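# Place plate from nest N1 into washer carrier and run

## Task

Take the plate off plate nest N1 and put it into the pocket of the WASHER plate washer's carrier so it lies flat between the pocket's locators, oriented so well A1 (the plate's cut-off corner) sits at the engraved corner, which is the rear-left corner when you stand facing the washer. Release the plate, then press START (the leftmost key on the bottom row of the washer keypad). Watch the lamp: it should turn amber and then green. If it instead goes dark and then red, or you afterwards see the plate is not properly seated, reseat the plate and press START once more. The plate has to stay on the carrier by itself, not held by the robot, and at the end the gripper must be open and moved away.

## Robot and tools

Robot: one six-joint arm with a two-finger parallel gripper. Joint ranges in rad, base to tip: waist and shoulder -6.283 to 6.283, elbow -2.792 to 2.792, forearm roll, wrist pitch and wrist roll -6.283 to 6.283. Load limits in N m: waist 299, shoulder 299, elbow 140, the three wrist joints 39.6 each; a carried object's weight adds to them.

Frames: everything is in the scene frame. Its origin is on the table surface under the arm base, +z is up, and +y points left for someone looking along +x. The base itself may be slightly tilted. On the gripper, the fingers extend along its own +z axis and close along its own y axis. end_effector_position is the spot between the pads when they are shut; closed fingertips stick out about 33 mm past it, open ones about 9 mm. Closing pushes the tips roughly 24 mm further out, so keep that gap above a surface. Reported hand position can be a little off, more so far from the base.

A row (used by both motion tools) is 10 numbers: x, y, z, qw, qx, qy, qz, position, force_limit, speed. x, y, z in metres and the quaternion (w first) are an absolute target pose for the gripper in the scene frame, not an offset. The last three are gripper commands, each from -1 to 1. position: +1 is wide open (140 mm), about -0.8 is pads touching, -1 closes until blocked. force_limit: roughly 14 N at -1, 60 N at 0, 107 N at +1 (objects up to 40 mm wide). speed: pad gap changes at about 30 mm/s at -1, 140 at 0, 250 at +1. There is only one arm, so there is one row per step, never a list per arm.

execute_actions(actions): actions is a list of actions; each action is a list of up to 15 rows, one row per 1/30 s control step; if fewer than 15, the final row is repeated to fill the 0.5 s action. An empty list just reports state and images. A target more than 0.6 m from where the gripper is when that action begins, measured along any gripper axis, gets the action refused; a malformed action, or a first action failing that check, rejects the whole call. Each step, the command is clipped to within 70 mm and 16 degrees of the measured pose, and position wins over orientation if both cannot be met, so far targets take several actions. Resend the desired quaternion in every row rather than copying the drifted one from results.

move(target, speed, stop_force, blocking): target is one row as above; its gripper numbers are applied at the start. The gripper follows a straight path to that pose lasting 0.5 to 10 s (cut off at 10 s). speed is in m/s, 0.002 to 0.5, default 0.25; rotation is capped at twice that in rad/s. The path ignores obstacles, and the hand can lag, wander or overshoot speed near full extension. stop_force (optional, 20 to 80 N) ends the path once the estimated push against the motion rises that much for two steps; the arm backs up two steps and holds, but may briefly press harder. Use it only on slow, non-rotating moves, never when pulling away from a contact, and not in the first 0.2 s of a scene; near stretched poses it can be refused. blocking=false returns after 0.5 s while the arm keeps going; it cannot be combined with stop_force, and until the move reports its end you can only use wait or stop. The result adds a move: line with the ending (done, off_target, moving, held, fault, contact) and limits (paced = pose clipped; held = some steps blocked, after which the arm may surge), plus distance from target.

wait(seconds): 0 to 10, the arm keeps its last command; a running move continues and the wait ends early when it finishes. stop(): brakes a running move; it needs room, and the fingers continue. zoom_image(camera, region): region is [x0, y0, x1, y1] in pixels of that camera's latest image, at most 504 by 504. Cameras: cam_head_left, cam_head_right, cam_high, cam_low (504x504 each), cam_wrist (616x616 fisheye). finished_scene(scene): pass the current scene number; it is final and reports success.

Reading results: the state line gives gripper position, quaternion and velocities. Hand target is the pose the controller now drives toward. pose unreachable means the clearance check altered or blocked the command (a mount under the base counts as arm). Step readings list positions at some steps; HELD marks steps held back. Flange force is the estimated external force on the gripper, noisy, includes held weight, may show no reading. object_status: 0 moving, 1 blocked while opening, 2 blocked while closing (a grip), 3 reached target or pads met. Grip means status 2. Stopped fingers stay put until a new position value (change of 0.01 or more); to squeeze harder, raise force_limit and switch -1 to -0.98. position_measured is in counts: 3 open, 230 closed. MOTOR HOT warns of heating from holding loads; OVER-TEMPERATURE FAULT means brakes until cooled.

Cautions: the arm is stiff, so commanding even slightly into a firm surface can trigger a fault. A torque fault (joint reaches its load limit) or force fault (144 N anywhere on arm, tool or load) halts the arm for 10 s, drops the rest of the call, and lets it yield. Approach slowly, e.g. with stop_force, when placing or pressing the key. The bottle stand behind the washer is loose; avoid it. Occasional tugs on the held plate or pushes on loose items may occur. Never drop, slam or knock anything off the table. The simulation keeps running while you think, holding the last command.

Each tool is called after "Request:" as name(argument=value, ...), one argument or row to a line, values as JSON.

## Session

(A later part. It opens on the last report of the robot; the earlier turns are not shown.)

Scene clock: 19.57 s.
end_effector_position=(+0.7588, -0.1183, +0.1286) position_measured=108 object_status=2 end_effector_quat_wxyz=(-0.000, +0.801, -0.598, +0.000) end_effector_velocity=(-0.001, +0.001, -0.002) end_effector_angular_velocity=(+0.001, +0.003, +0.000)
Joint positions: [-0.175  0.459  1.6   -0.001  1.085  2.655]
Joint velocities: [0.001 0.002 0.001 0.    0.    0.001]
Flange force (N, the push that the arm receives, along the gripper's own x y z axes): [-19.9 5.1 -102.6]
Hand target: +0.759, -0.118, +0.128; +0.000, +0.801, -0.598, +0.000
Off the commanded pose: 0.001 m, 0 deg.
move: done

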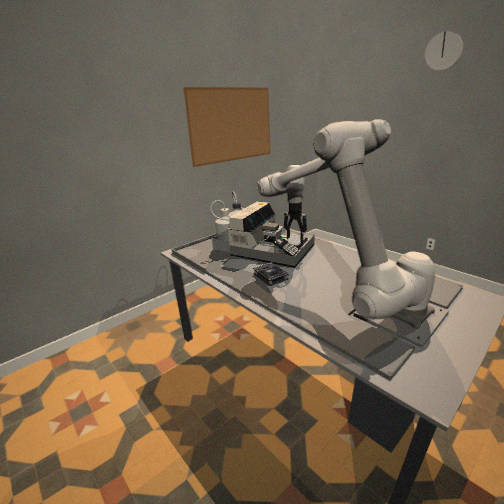

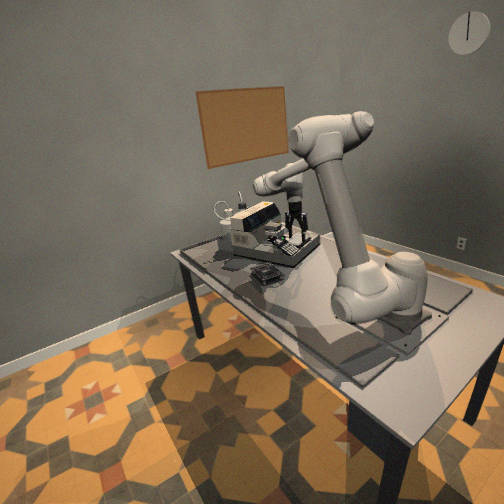

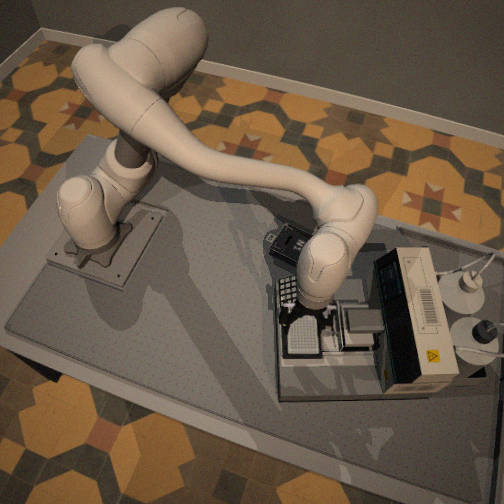

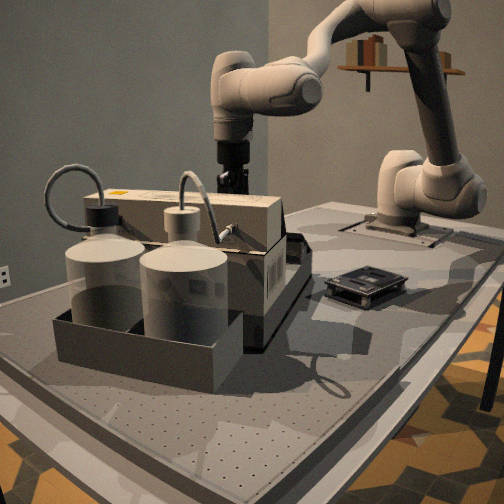

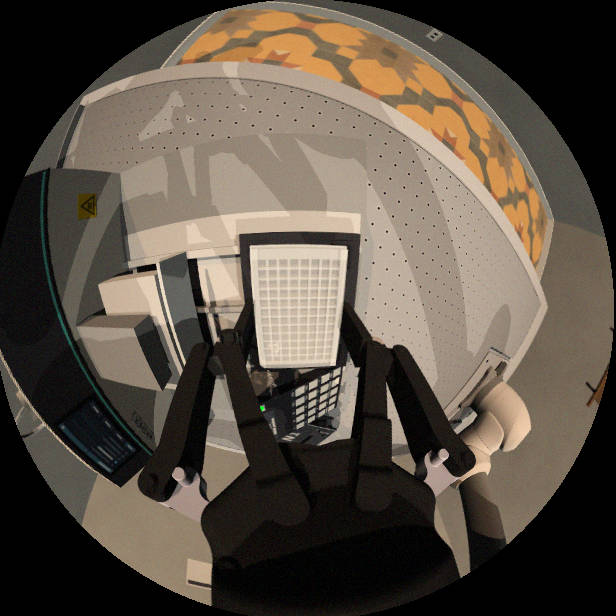

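Request:
move(
  target=[0.7577,-0.1186,0.134,0,0.8013,-0.5983,0,-1,0,-0.7],
  speed=0.02,
)

Request:
move(
  target=[0.7577,-0.1186,0.122,0,0.8013,-0.5983,0,-1,0,-0.7],
  speed=0.004,
  stop_force=20,
)

Request:
zoom_image(
  camera="cam_wrist",
  region=[225, 215, 375, 285],
)

Request:
zoom_image(
  camera="cam_high",
  region=[270, 290, 350, 370],
)

Scene clock: 20.50 s.
end_effector_position=(+0.7576, -0.1186, +0.1338) position_measured=108 object_status=2 end_effector_quat_wxyz=(+0.000, +0.801, -0.598, -0.000) end_effector_velocity=(+0.001, -0.001, +0.002) end_effector_angular_velocity=(+0.000, -0.002, -0.003)
Joint positions: [-0.176  0.454  1.597 -0.002  1.094  2.655]
Joint velocities: [-0.001 -0.001 -0.001  0.001  0.     0.001]
Flange force (N, the push that the arm receives, along the gripper's own x y z axes): [-0.5 3.5 -4.1]
Hand target: +0.758, -0.119, +0.134; -0.000, +0.801, -0.598, -0.000
Off the commanded pose: 0.000 m, 0 deg.
move: done

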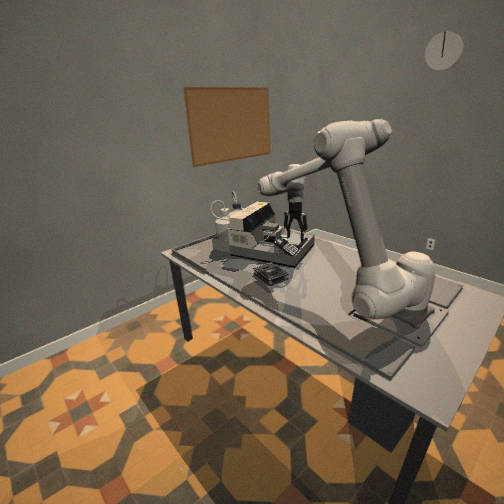

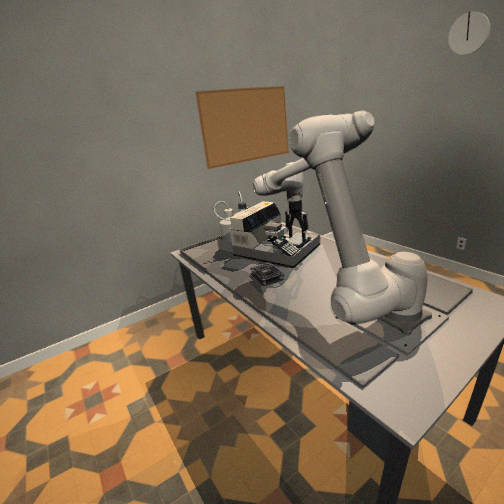

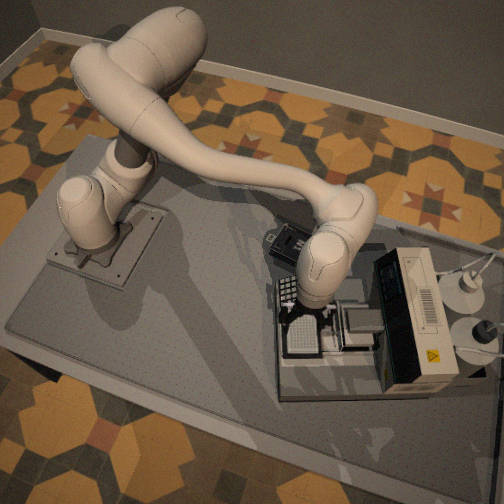

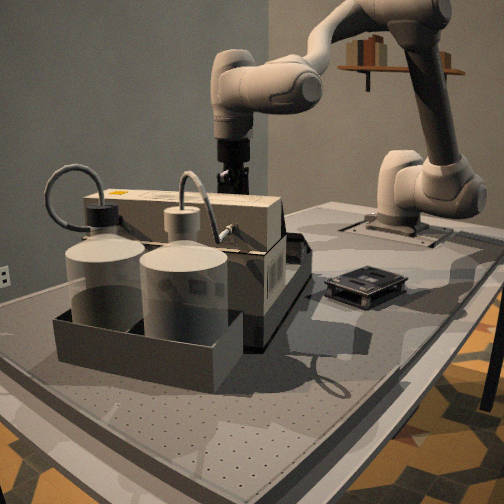

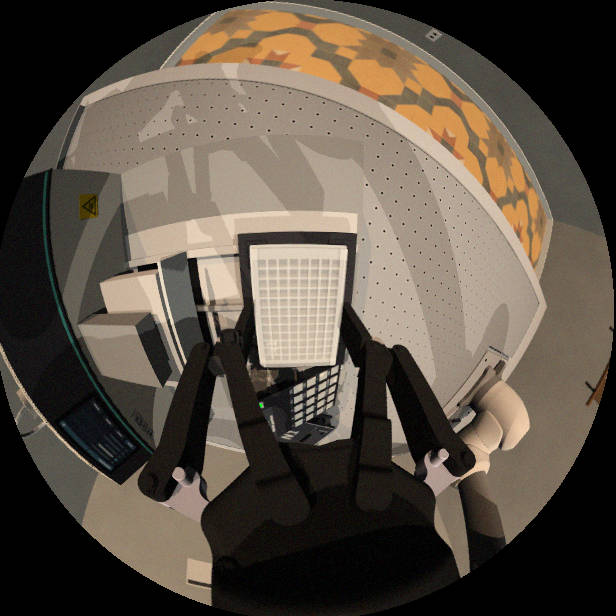

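Scene clock: 21.63 s.
end_effector_position=(+0.7576, -0.1186, +0.1305) position_measured=108 object_status=2 end_effector_quat_wxyz=(+0.000, +0.801, -0.598, -0.000) end_effector_velocity=(-0.001, +0.000, +0.000) end_effector_angular_velocity=(+0.000, +0.003, -0.001)
Joint positions: [-0.176  0.457  1.6   -0.002  1.088  2.655]
Joint velocities: [-0.    -0.001  0.    -0.     0.003  0.001]
Flange force (N, the push that the arm receives, along the gripper's own x y z axes): [-5.7 4.4 -29.4]
Hand target: +0.758, -0.119, +0.131; +0.000, +0.801, -0.598, -0.000
Off the commanded pose: 0.008 m, 0 deg.
move: contact

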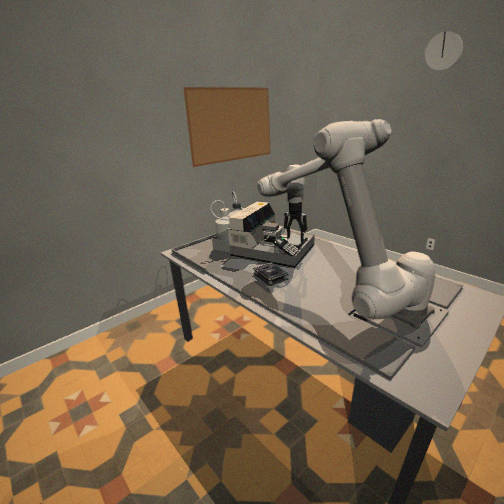

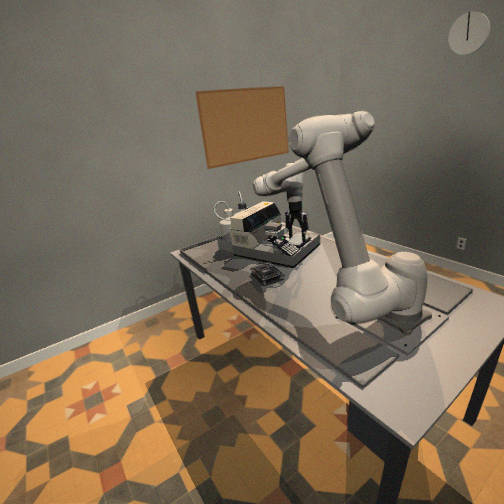

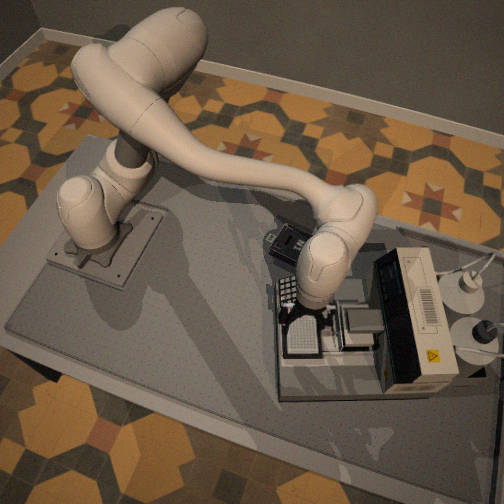

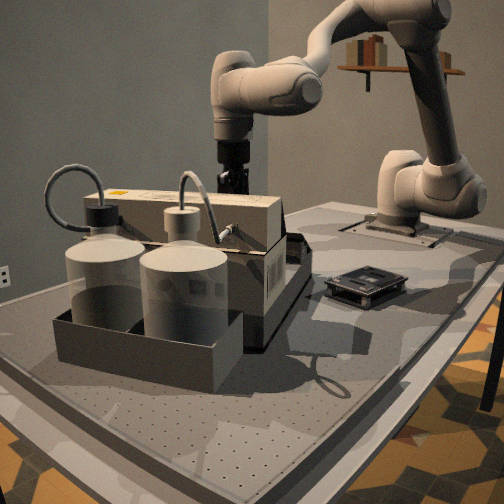

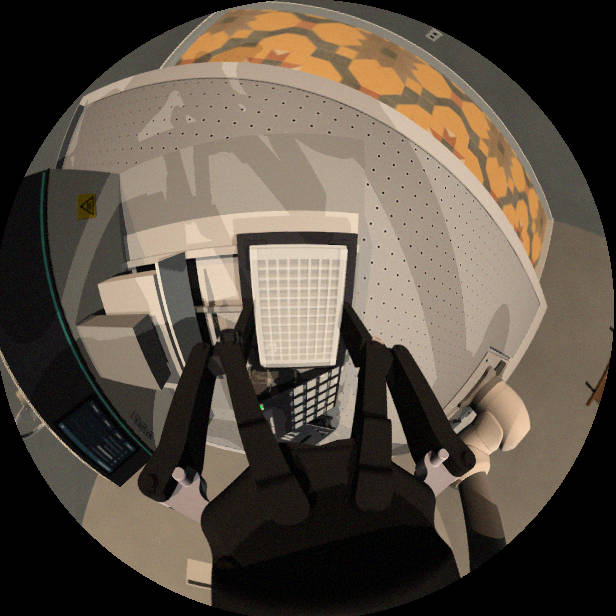

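Region (225, 215, 375, 285) of cam_wrist's 616x616 image, scaled by 3.360, with more detail than that image has; it fills the top 235 rows of this view, and the rest is white.

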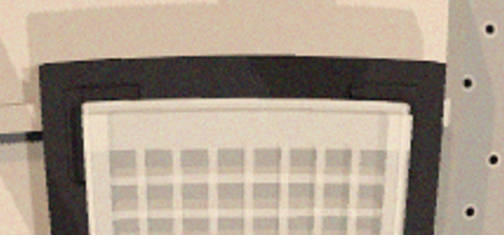

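Region (270, 290, 350, 370) of cam_high's 504x504 image, scaled by 6.300, with more detail than that image has.

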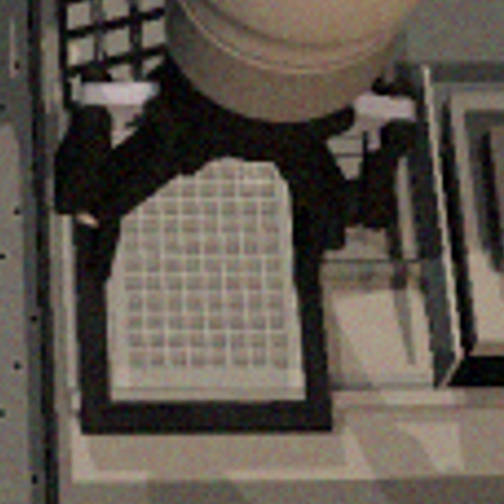

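Request:
move(
  target=[0.7577,-0.1186,0.1335,0,0.8013,-0.5983,0,-1,0,-0.7],
  speed=0.02,
)

Request:
move(
  target=[0.7584,-0.1170,0.1335,0,0.8013,-0.5983,0,-1,0,-0.7],
  speed=0.02,
)

Request:
move(
  target=[0.7584,-0.1170,0.122,0,0.8013,-0.5983,0,-1,0,-0.7],
  speed=0.004,
  stop_force=20,
)

Request:
zoom_image(
  camera="cam_wrist",
  region=[225, 215, 375, 285],
)

Scene clock: 23.77 s.
end_effector_position=(+0.7577, -0.1187, +0.1335) position_measured=108 object_status=2 end_effector_quat_wxyz=(+0.000, +0.801, -0.598, -0.000) end_effector_velocity=(-0.000, -0.000, +0.000) end_effector_angular_velocity=(-0.001, -0.000, -0.000)
Joint positions: [-0.176  0.455  1.597 -0.002  1.093  2.655]
Joint velocities: [-0.    -0.001  0.    -0.001 -0.    -0.   ]
Flange force (N, the push that the arm receives, along the gripper's own x y z axes): [-1.4 3.4 -5.5]
Hand target: +0.758, -0.119, +0.134; -0.000, +0.801, -0.598, -0.000
Off the commanded pose: 0.000 m, 0 deg.
move: done

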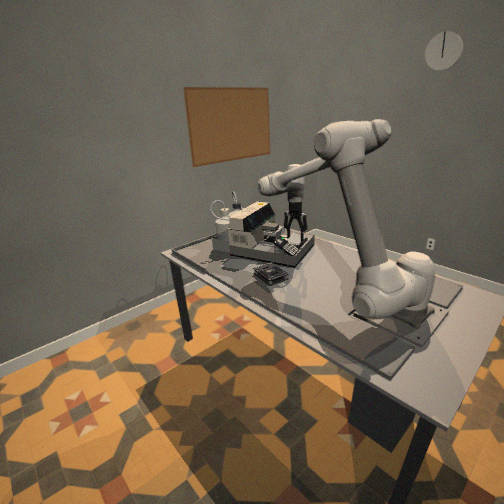

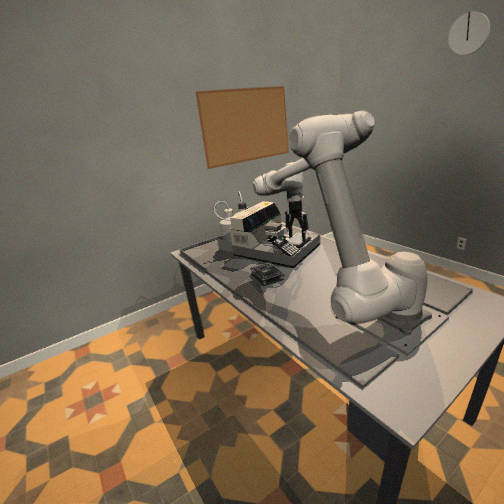

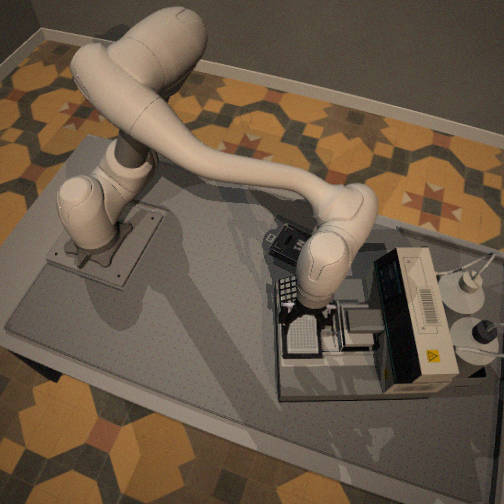

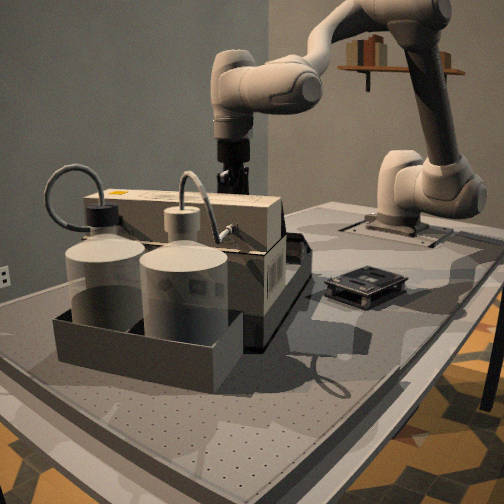

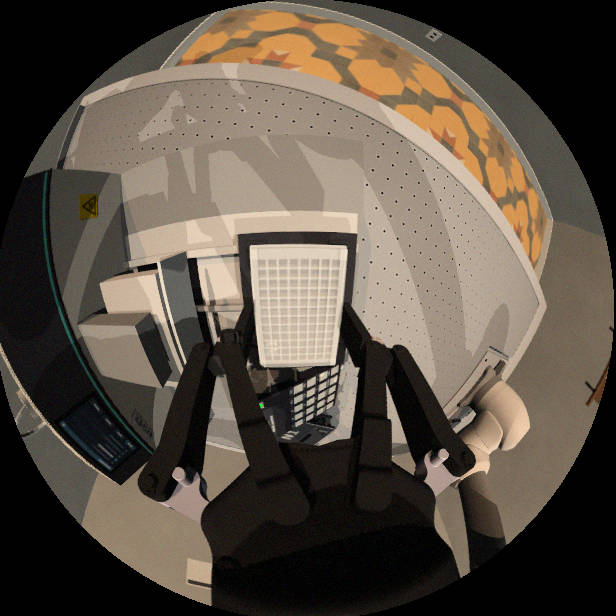

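Scene clock: 24.47 s.
end_effector_position=(+0.7584, -0.1170, +0.1335) position_measured=108 object_status=2 end_effector_quat_wxyz=(-0.000, +0.801, -0.598, +0.000) end_effector_velocity=(-0.000, +0.000, -0.001) end_effector_angular_velocity=(+0.001, +0.002, +0.001)
Joint positions: [-0.174  0.455  1.596 -0.002  1.094  2.657]
Joint velocities: [ 0.     0.001  0.     0.     0.001 -0.001]
Flange force (N, the push that the arm receives, along the gripper's own x y z axes): [-0.3 2.1 -3.8]
Hand target: +0.758, -0.117, +0.134; +0.000, +0.801, -0.598, -0.000
Off the commanded pose: 0.000 m, 0 deg.
move: done

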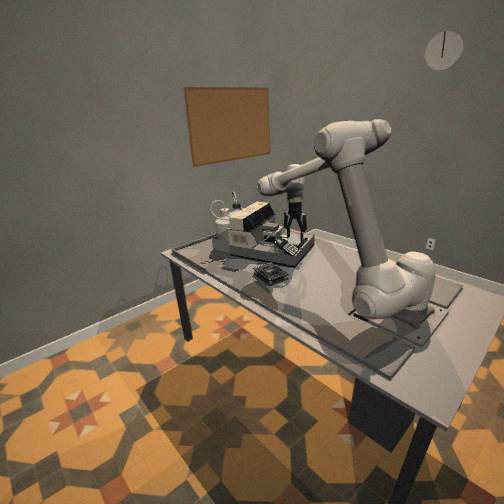

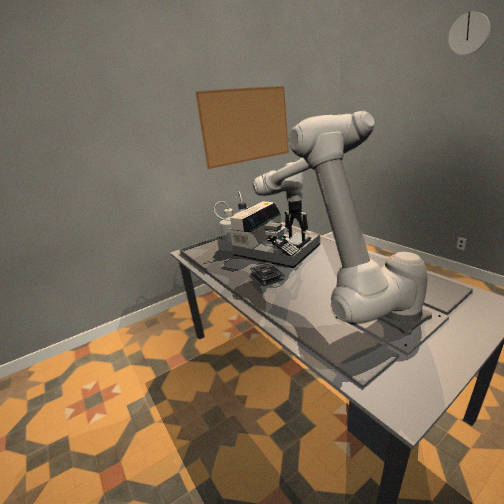

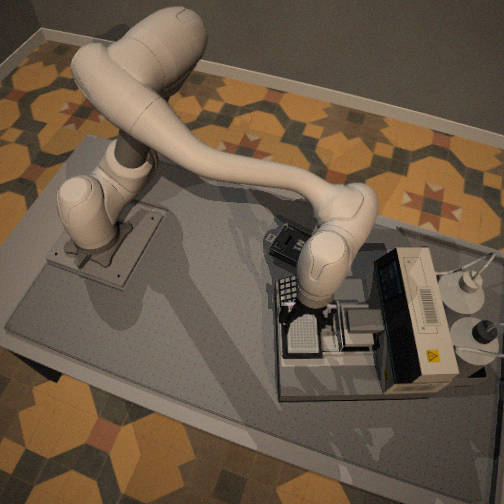

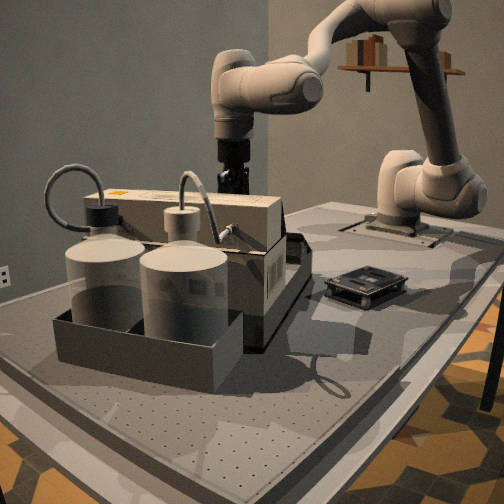

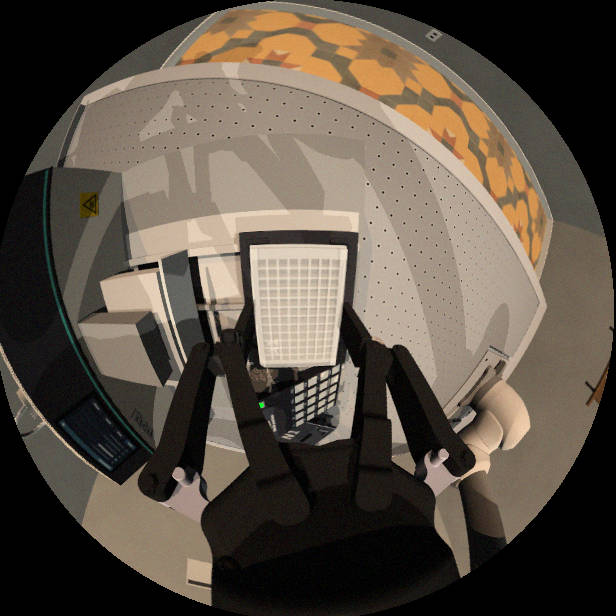

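Scene clock: 25.57 s.
end_effector_position=(+0.7584, -0.1170, +0.1303) position_measured=108 object_status=2 end_effector_quat_wxyz=(+0.000, +0.801, -0.598, -0.000) end_effector_velocity=(-0.002, -0.001, +0.000) end_effector_angular_velocity=(-0.000, +0.005, -0.001)
Joint positions: [-0.174  0.458  1.599 -0.002  1.088  2.657]
Joint velocities: [-0.001 -0.001  0.    -0.001  0.006  0.   ]
Flange force (N, the push that the arm receives, along the gripper's own x y z axes): [-4.9 7.0 -30.0]
Hand target: +0.758, -0.117, +0.130; -0.000, +0.801, -0.598, +0.000
Off the commanded pose: 0.008 m, 0 deg.
move: contact

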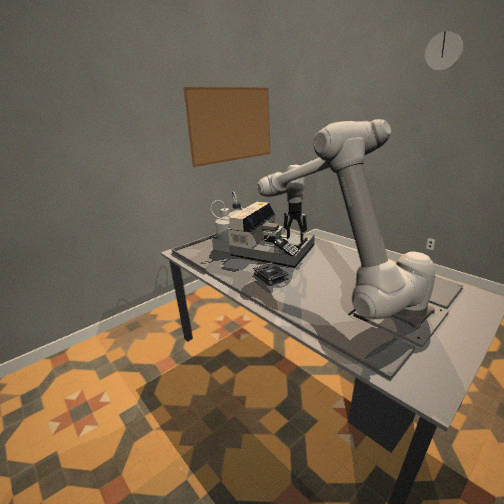

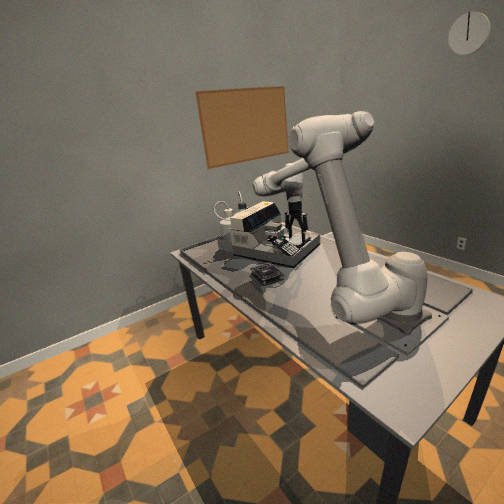

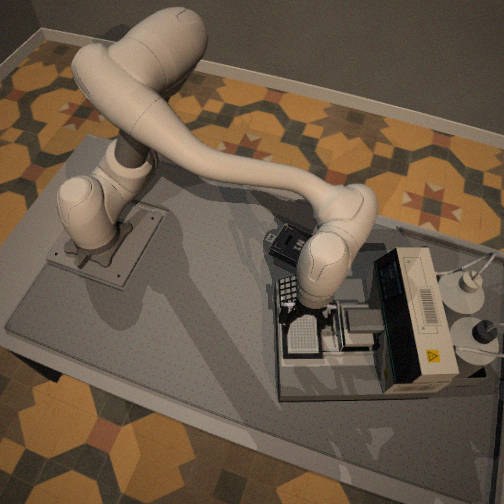

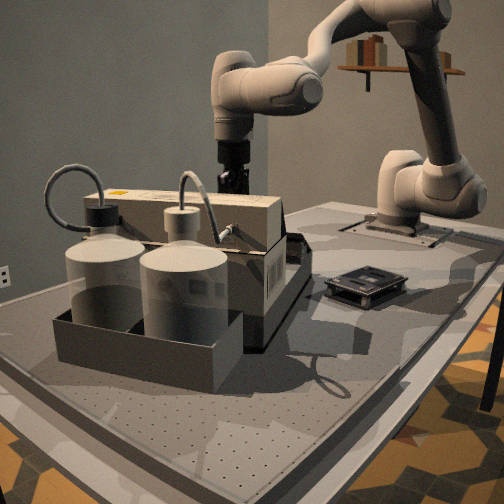

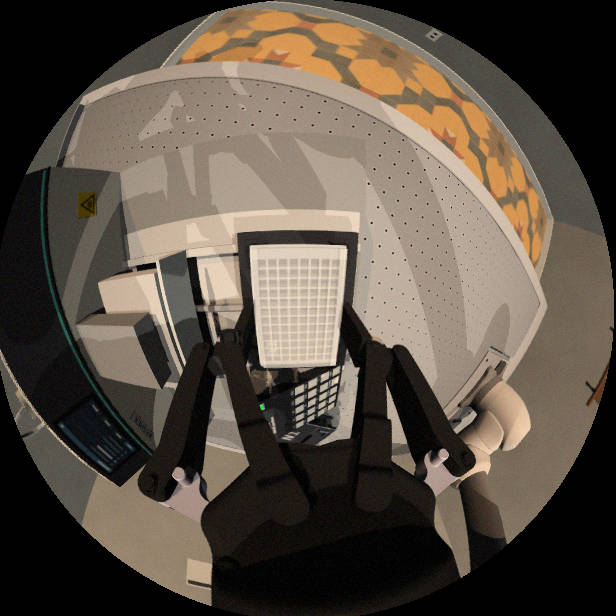

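Region (225, 215, 375, 285) of cam_wrist's 616x616 image, scaled by 3.360, with more detail than that image has; it fills the top 235 rows of this view, and the rest is white.

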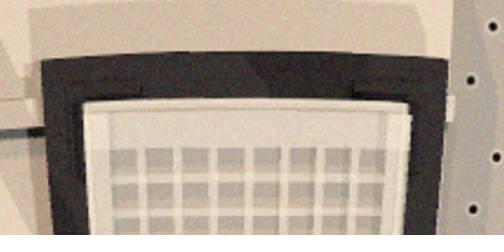

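Request:
execute_actions(
  actions=[
    [[0.7586,-0.117,0.131,0,0.8013,-0.5983,0,0.45,0,-0.7]],
    [[0.7586,-0.117,0.131,0,0.8013,-0.5983,0,0.45,0,-0.7]],
  ],
)

Request:
move(
  target=[0.7486,-0.083,0.19,0,0.8013,-0.5983,0,1,0,-0.5],
  speed=0.1,
)

Request:
zoom_image(
  camera="cam_wrist",
  region=[220, 180, 380, 400],
)

Request:
zoom_image(
  camera="cam_head_right",
  region=[270, 220, 320, 260],
)

Request:
zoom_image(
  camera="cam_high",
  region=[270, 290, 350, 370],
)

Scene clock: 26.93 s.
end_effector_position=(+0.7586, -0.1170, +0.1310) position_measured=72 object_status=3 end_effector_quat_wxyz=(+0.000, +0.801, -0.598, -0.000) end_effector_velocity=(-0.000, -0.000, +0.000) end_effector_angular_velocity=(-0.003, +0.000, +0.002)
Joint positions: [-0.174  0.457  1.598 -0.002  1.09   2.657]
Joint velocities: [ 0.001 -0.    -0.    -0.003  0.     0.001]
Flange force (N, the push that the arm receives, along the gripper's own x y z axes): [0.1 2.6 -4.8]
Flange force at the end of the 1st action (N, along the gripper's axes at the end of the call): [-0.6 2.7 -4.9]
Hand target: +0.759, -0.117, +0.131; -0.000, +0.801, -0.598, -0.000
Off the commanded pose: 0.000 m, 0 deg.
Step readings (end_effector_position; steps 1 to 15: 1st action; 16 to 30: 2nd action):
0: (+0.7583, -0.1170, +0.1303)
1: (+0.7583, -0.1170, +0.1304)
2: (+0.7584, -0.1170, +0.1306)
4: (+0.7584, -0.1170, +0.1307)
8: (+0.7585, -0.1170, +0.1309)
15: (+0.7586, -0.1170, +0.1309)
16: (+0.7586, -0.1170, +0.1309)
17: (+0.7586, -0.1170, +0.1309)
19: (+0.7586, -0.1170, +0.1310)
23: (+0.7586, -0.1170, +0.1310)
30: end_effector_position above

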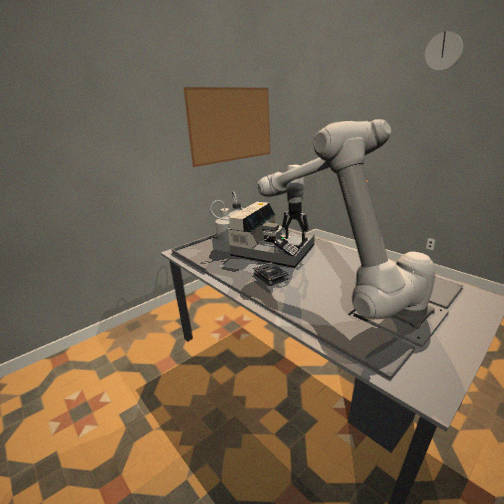

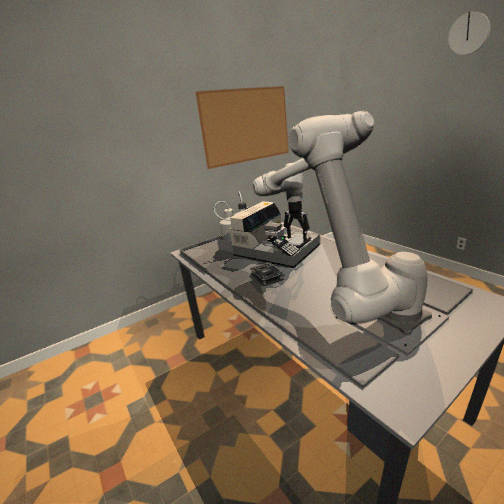

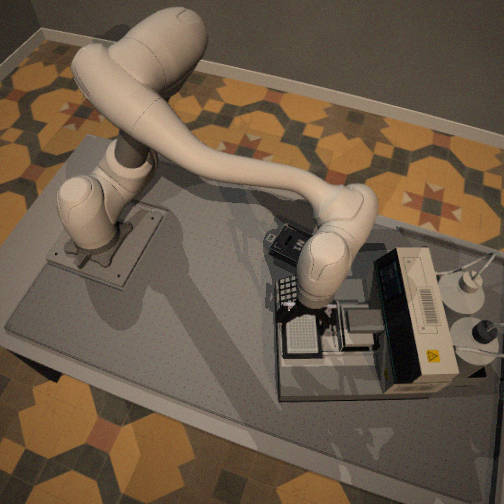

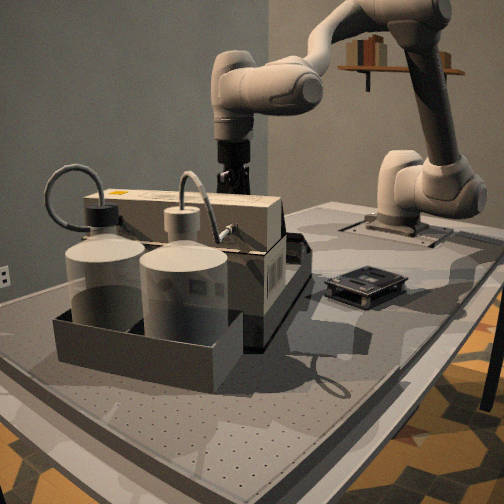

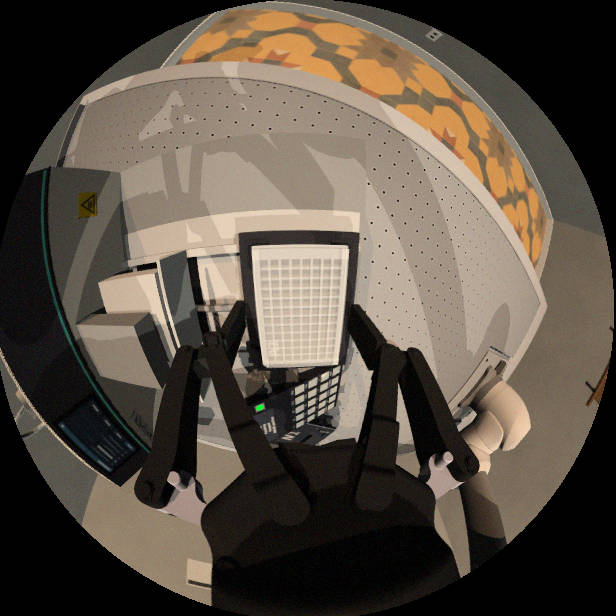

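Scene clock: 27.90 s.
end_effector_position=(+0.7486, -0.0829, +0.1901) position_measured=3 object_status=3 end_effector_quat_wxyz=(-0.000, +0.801, -0.598, +0.000) end_effector_velocity=(+0.000, -0.000, -0.000) end_effector_angular_velocity=(+0.000, -0.000, -0.000)
Joint positions: [-0.132  0.396  1.574 -0.001  1.175  2.699]
Joint velocities: [-0.     0.001 -0.     0.001 -0.001 -0.   ]
Flange force (N, the push that the arm receives, along the gripper's own x y z axes): [-0.2 0.2 -3.9]
Hand target: +0.749, -0.083, +0.190; -0.000, +0.801, -0.598, -0.000
Off the commanded pose: 0.000 m, 0 deg.
move: done

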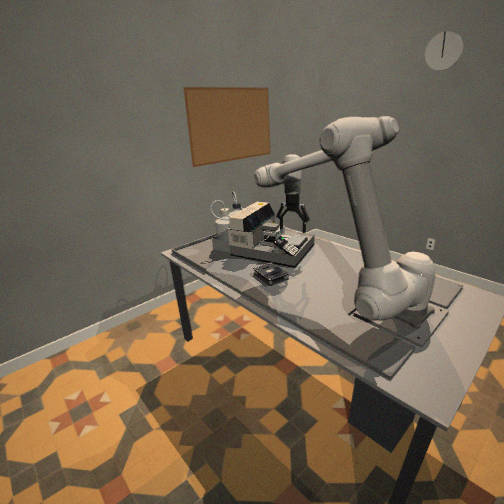

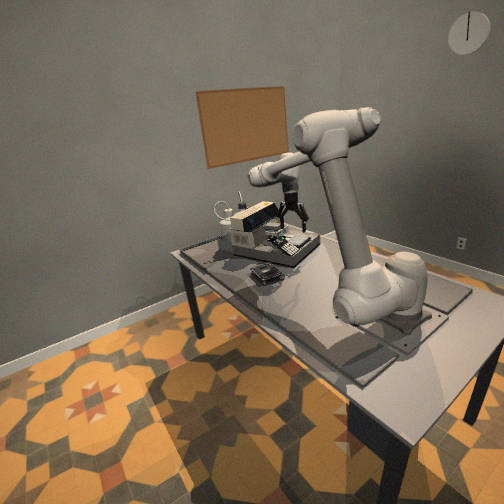

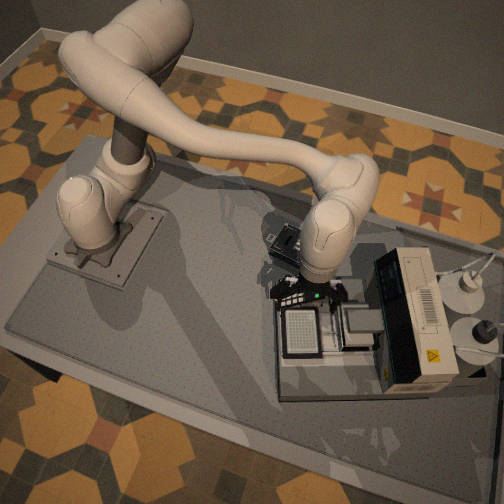

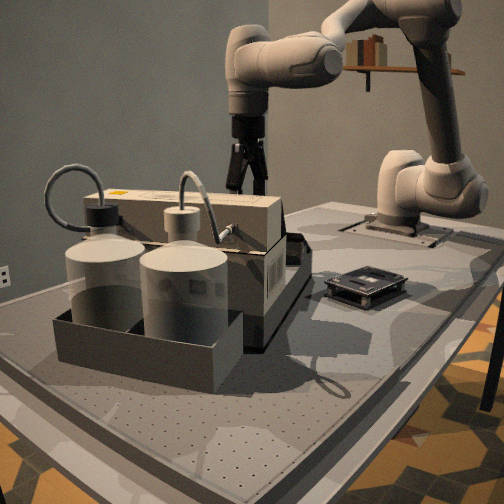

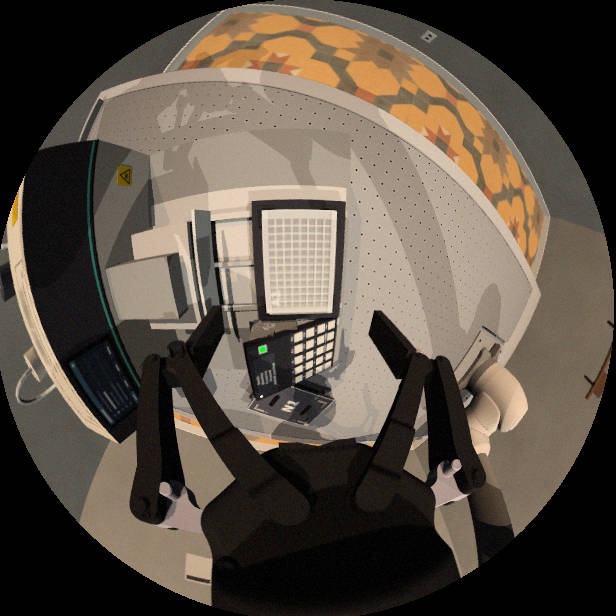

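Region (220, 180, 380, 400) of cam_wrist's 616x616 image, scaled by 2.291, with more detail than that image has; it fills the left 367 columns of this view, and the rest is white.

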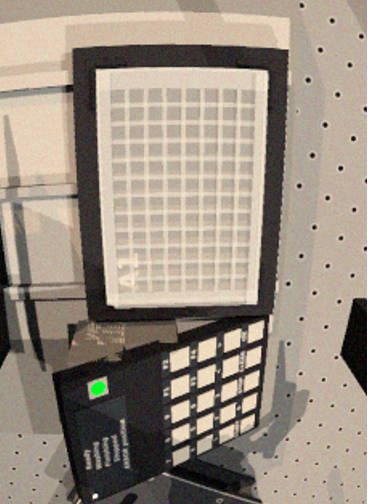

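Region (270, 220, 320, 260) of cam_head_right's 504x504 image, scaled by 10.080, with more detail than that image has; it fills the top 403 rows of this view, and the rest is white.

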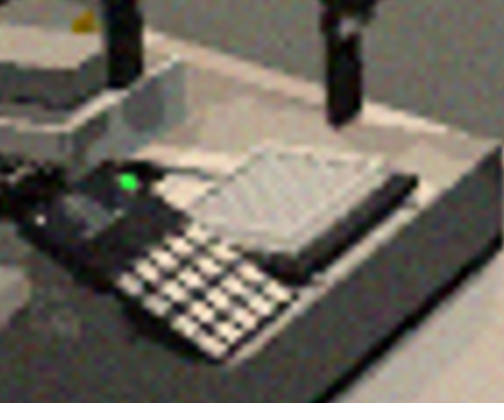

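Region (270, 290, 350, 370) of cam_high's 504x504 image, scaled by 6.300, with more detail than that image has.

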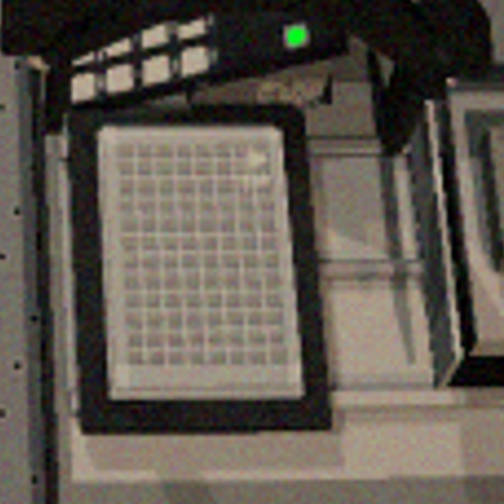

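Request:
zoom_image(
  camera="cam_wrist",
  region=[245, 190, 355, 240],
)

Request:
zoom_image(
  camera="cam_wrist",
  region=[245, 280, 355, 330],
)

Region (245, 190, 355, 240) of cam_wrist's 616x616 image, scaled by 4.582, with more detail than that image has; it fills the top 229 rows of this view, and the rest is white.

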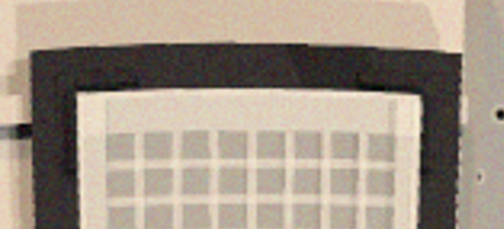

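Region (245, 280, 355, 330) of cam_wrist's 616x616 image, scaled by 4.582, with more detail than that image has; it fills the top 229 rows of this view, and the rest is white.

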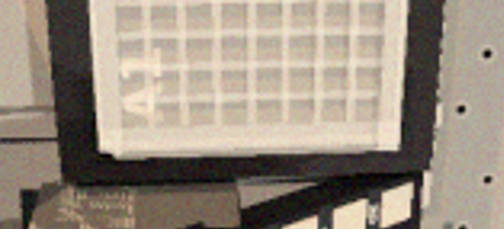

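Request:
move(
  target=[0.655,-0.12,0.165,0,0.8013,-0.5983,0,-1,0,0.5],
  speed=0.2,
)

Request:
zoom_image(
  camera="cam_wrist",
  region=[130, 200, 290, 400],
)

Request:
zoom_image(
  camera="cam_high",
  region=[260, 255, 370, 365],
)

Scene clock: 29.47 s.
end_effector_position=(+0.6551, -0.1199, +0.1649) position_measured=233 object_status=3 end_effector_quat_wxyz=(+0.000, +0.801, -0.598, +0.000) end_effector_velocity=(-0.000, -0.001, -0.000) end_effector_angular_velocity=(-0.000, +0.001, -0.000)
Joint positions: [-0.208  0.285  1.779 -0.002  1.081  2.623]
Joint velocities: [-0.001  0.     0.    -0.     0.    -0.   ]
Flange force (N, the push that the arm receives, along the gripper's own x y z axes): [-0.1 0.4 -3.7]
Hand target: +0.655, -0.120, +0.165; +0.000, +0.801, -0.598, +0.000
Off the commanded pose: 0.000 m, 0 deg.
move: done

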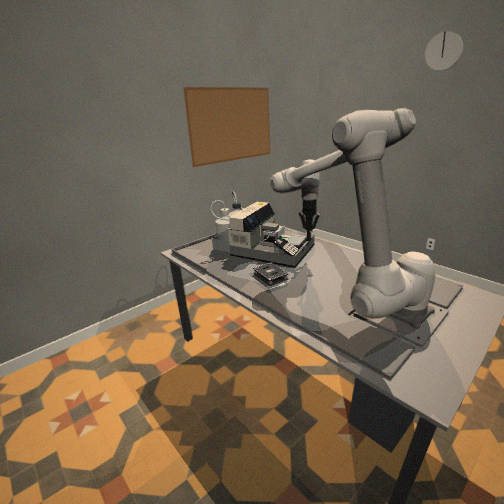

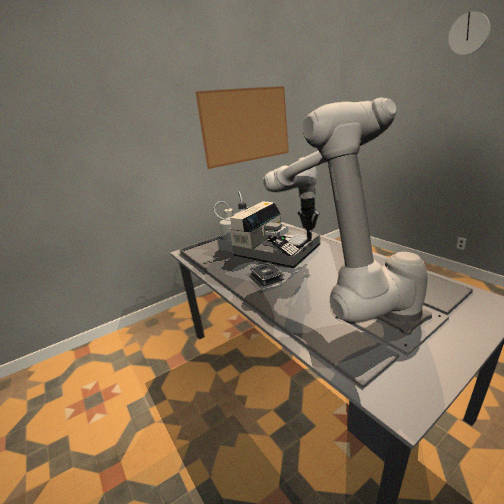

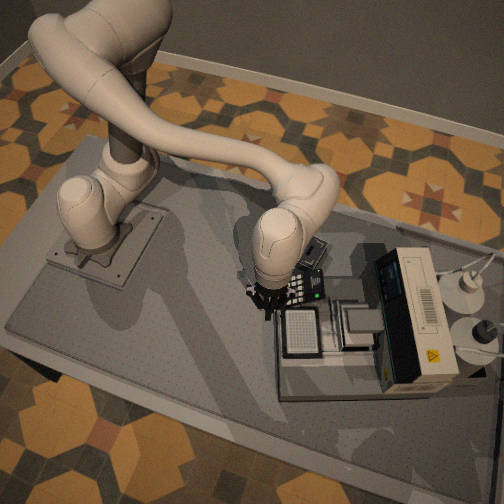

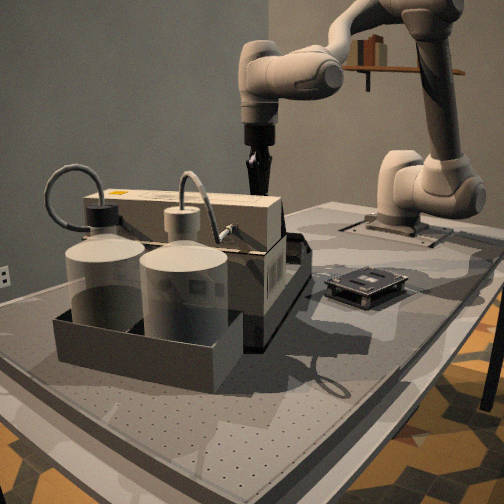

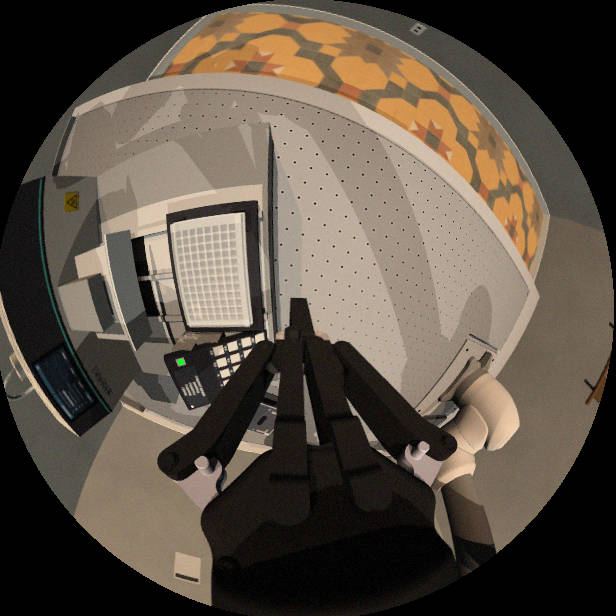

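Region (130, 200, 290, 400) of cam_wrist's 616x616 image, scaled by 2.520, with more detail than that image has; it fills the left 403 columns of this view, and the rest is white.

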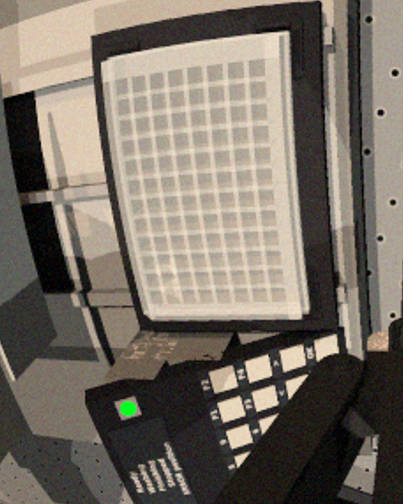

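Region (260, 255, 370, 365) of cam_high's 504x504 image, scaled by 4.582, with more detail than that image has.

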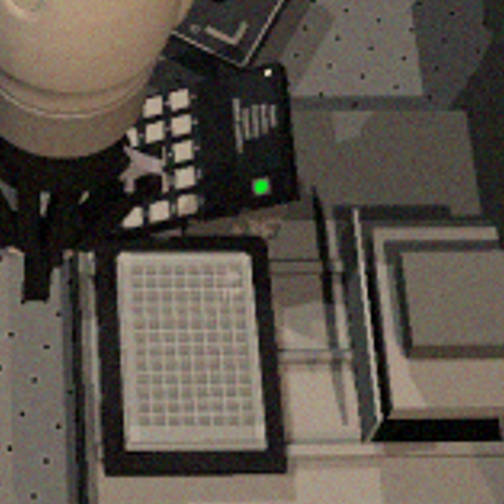

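Request:
zoom_image(
  camera="cam_wrist",
  region=[225, 198, 270, 243],
)

Request:
zoom_image(
  camera="cam_wrist",
  region=[225, 295, 270, 340],
)

Region (225, 198, 270, 243) of cam_wrist's 616x616 image, scaled by 11.200, with more detail than that image has.

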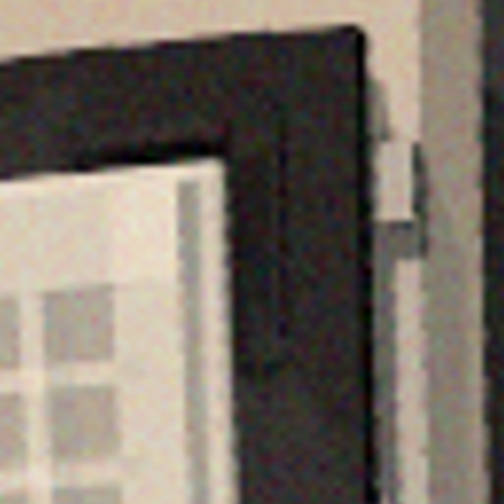

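Region (225, 295, 270, 340) of cam_wrist's 616x616 image, scaled by 11.200, with more detail than that image has.

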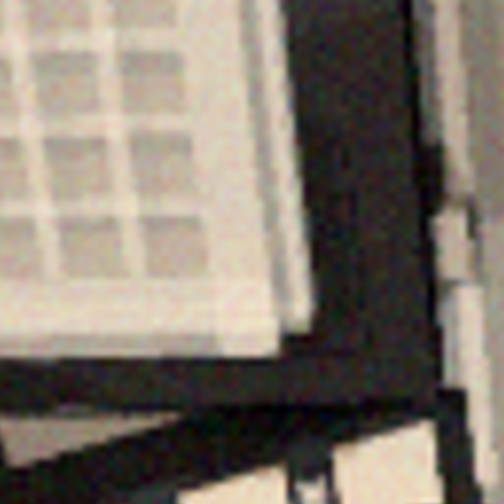

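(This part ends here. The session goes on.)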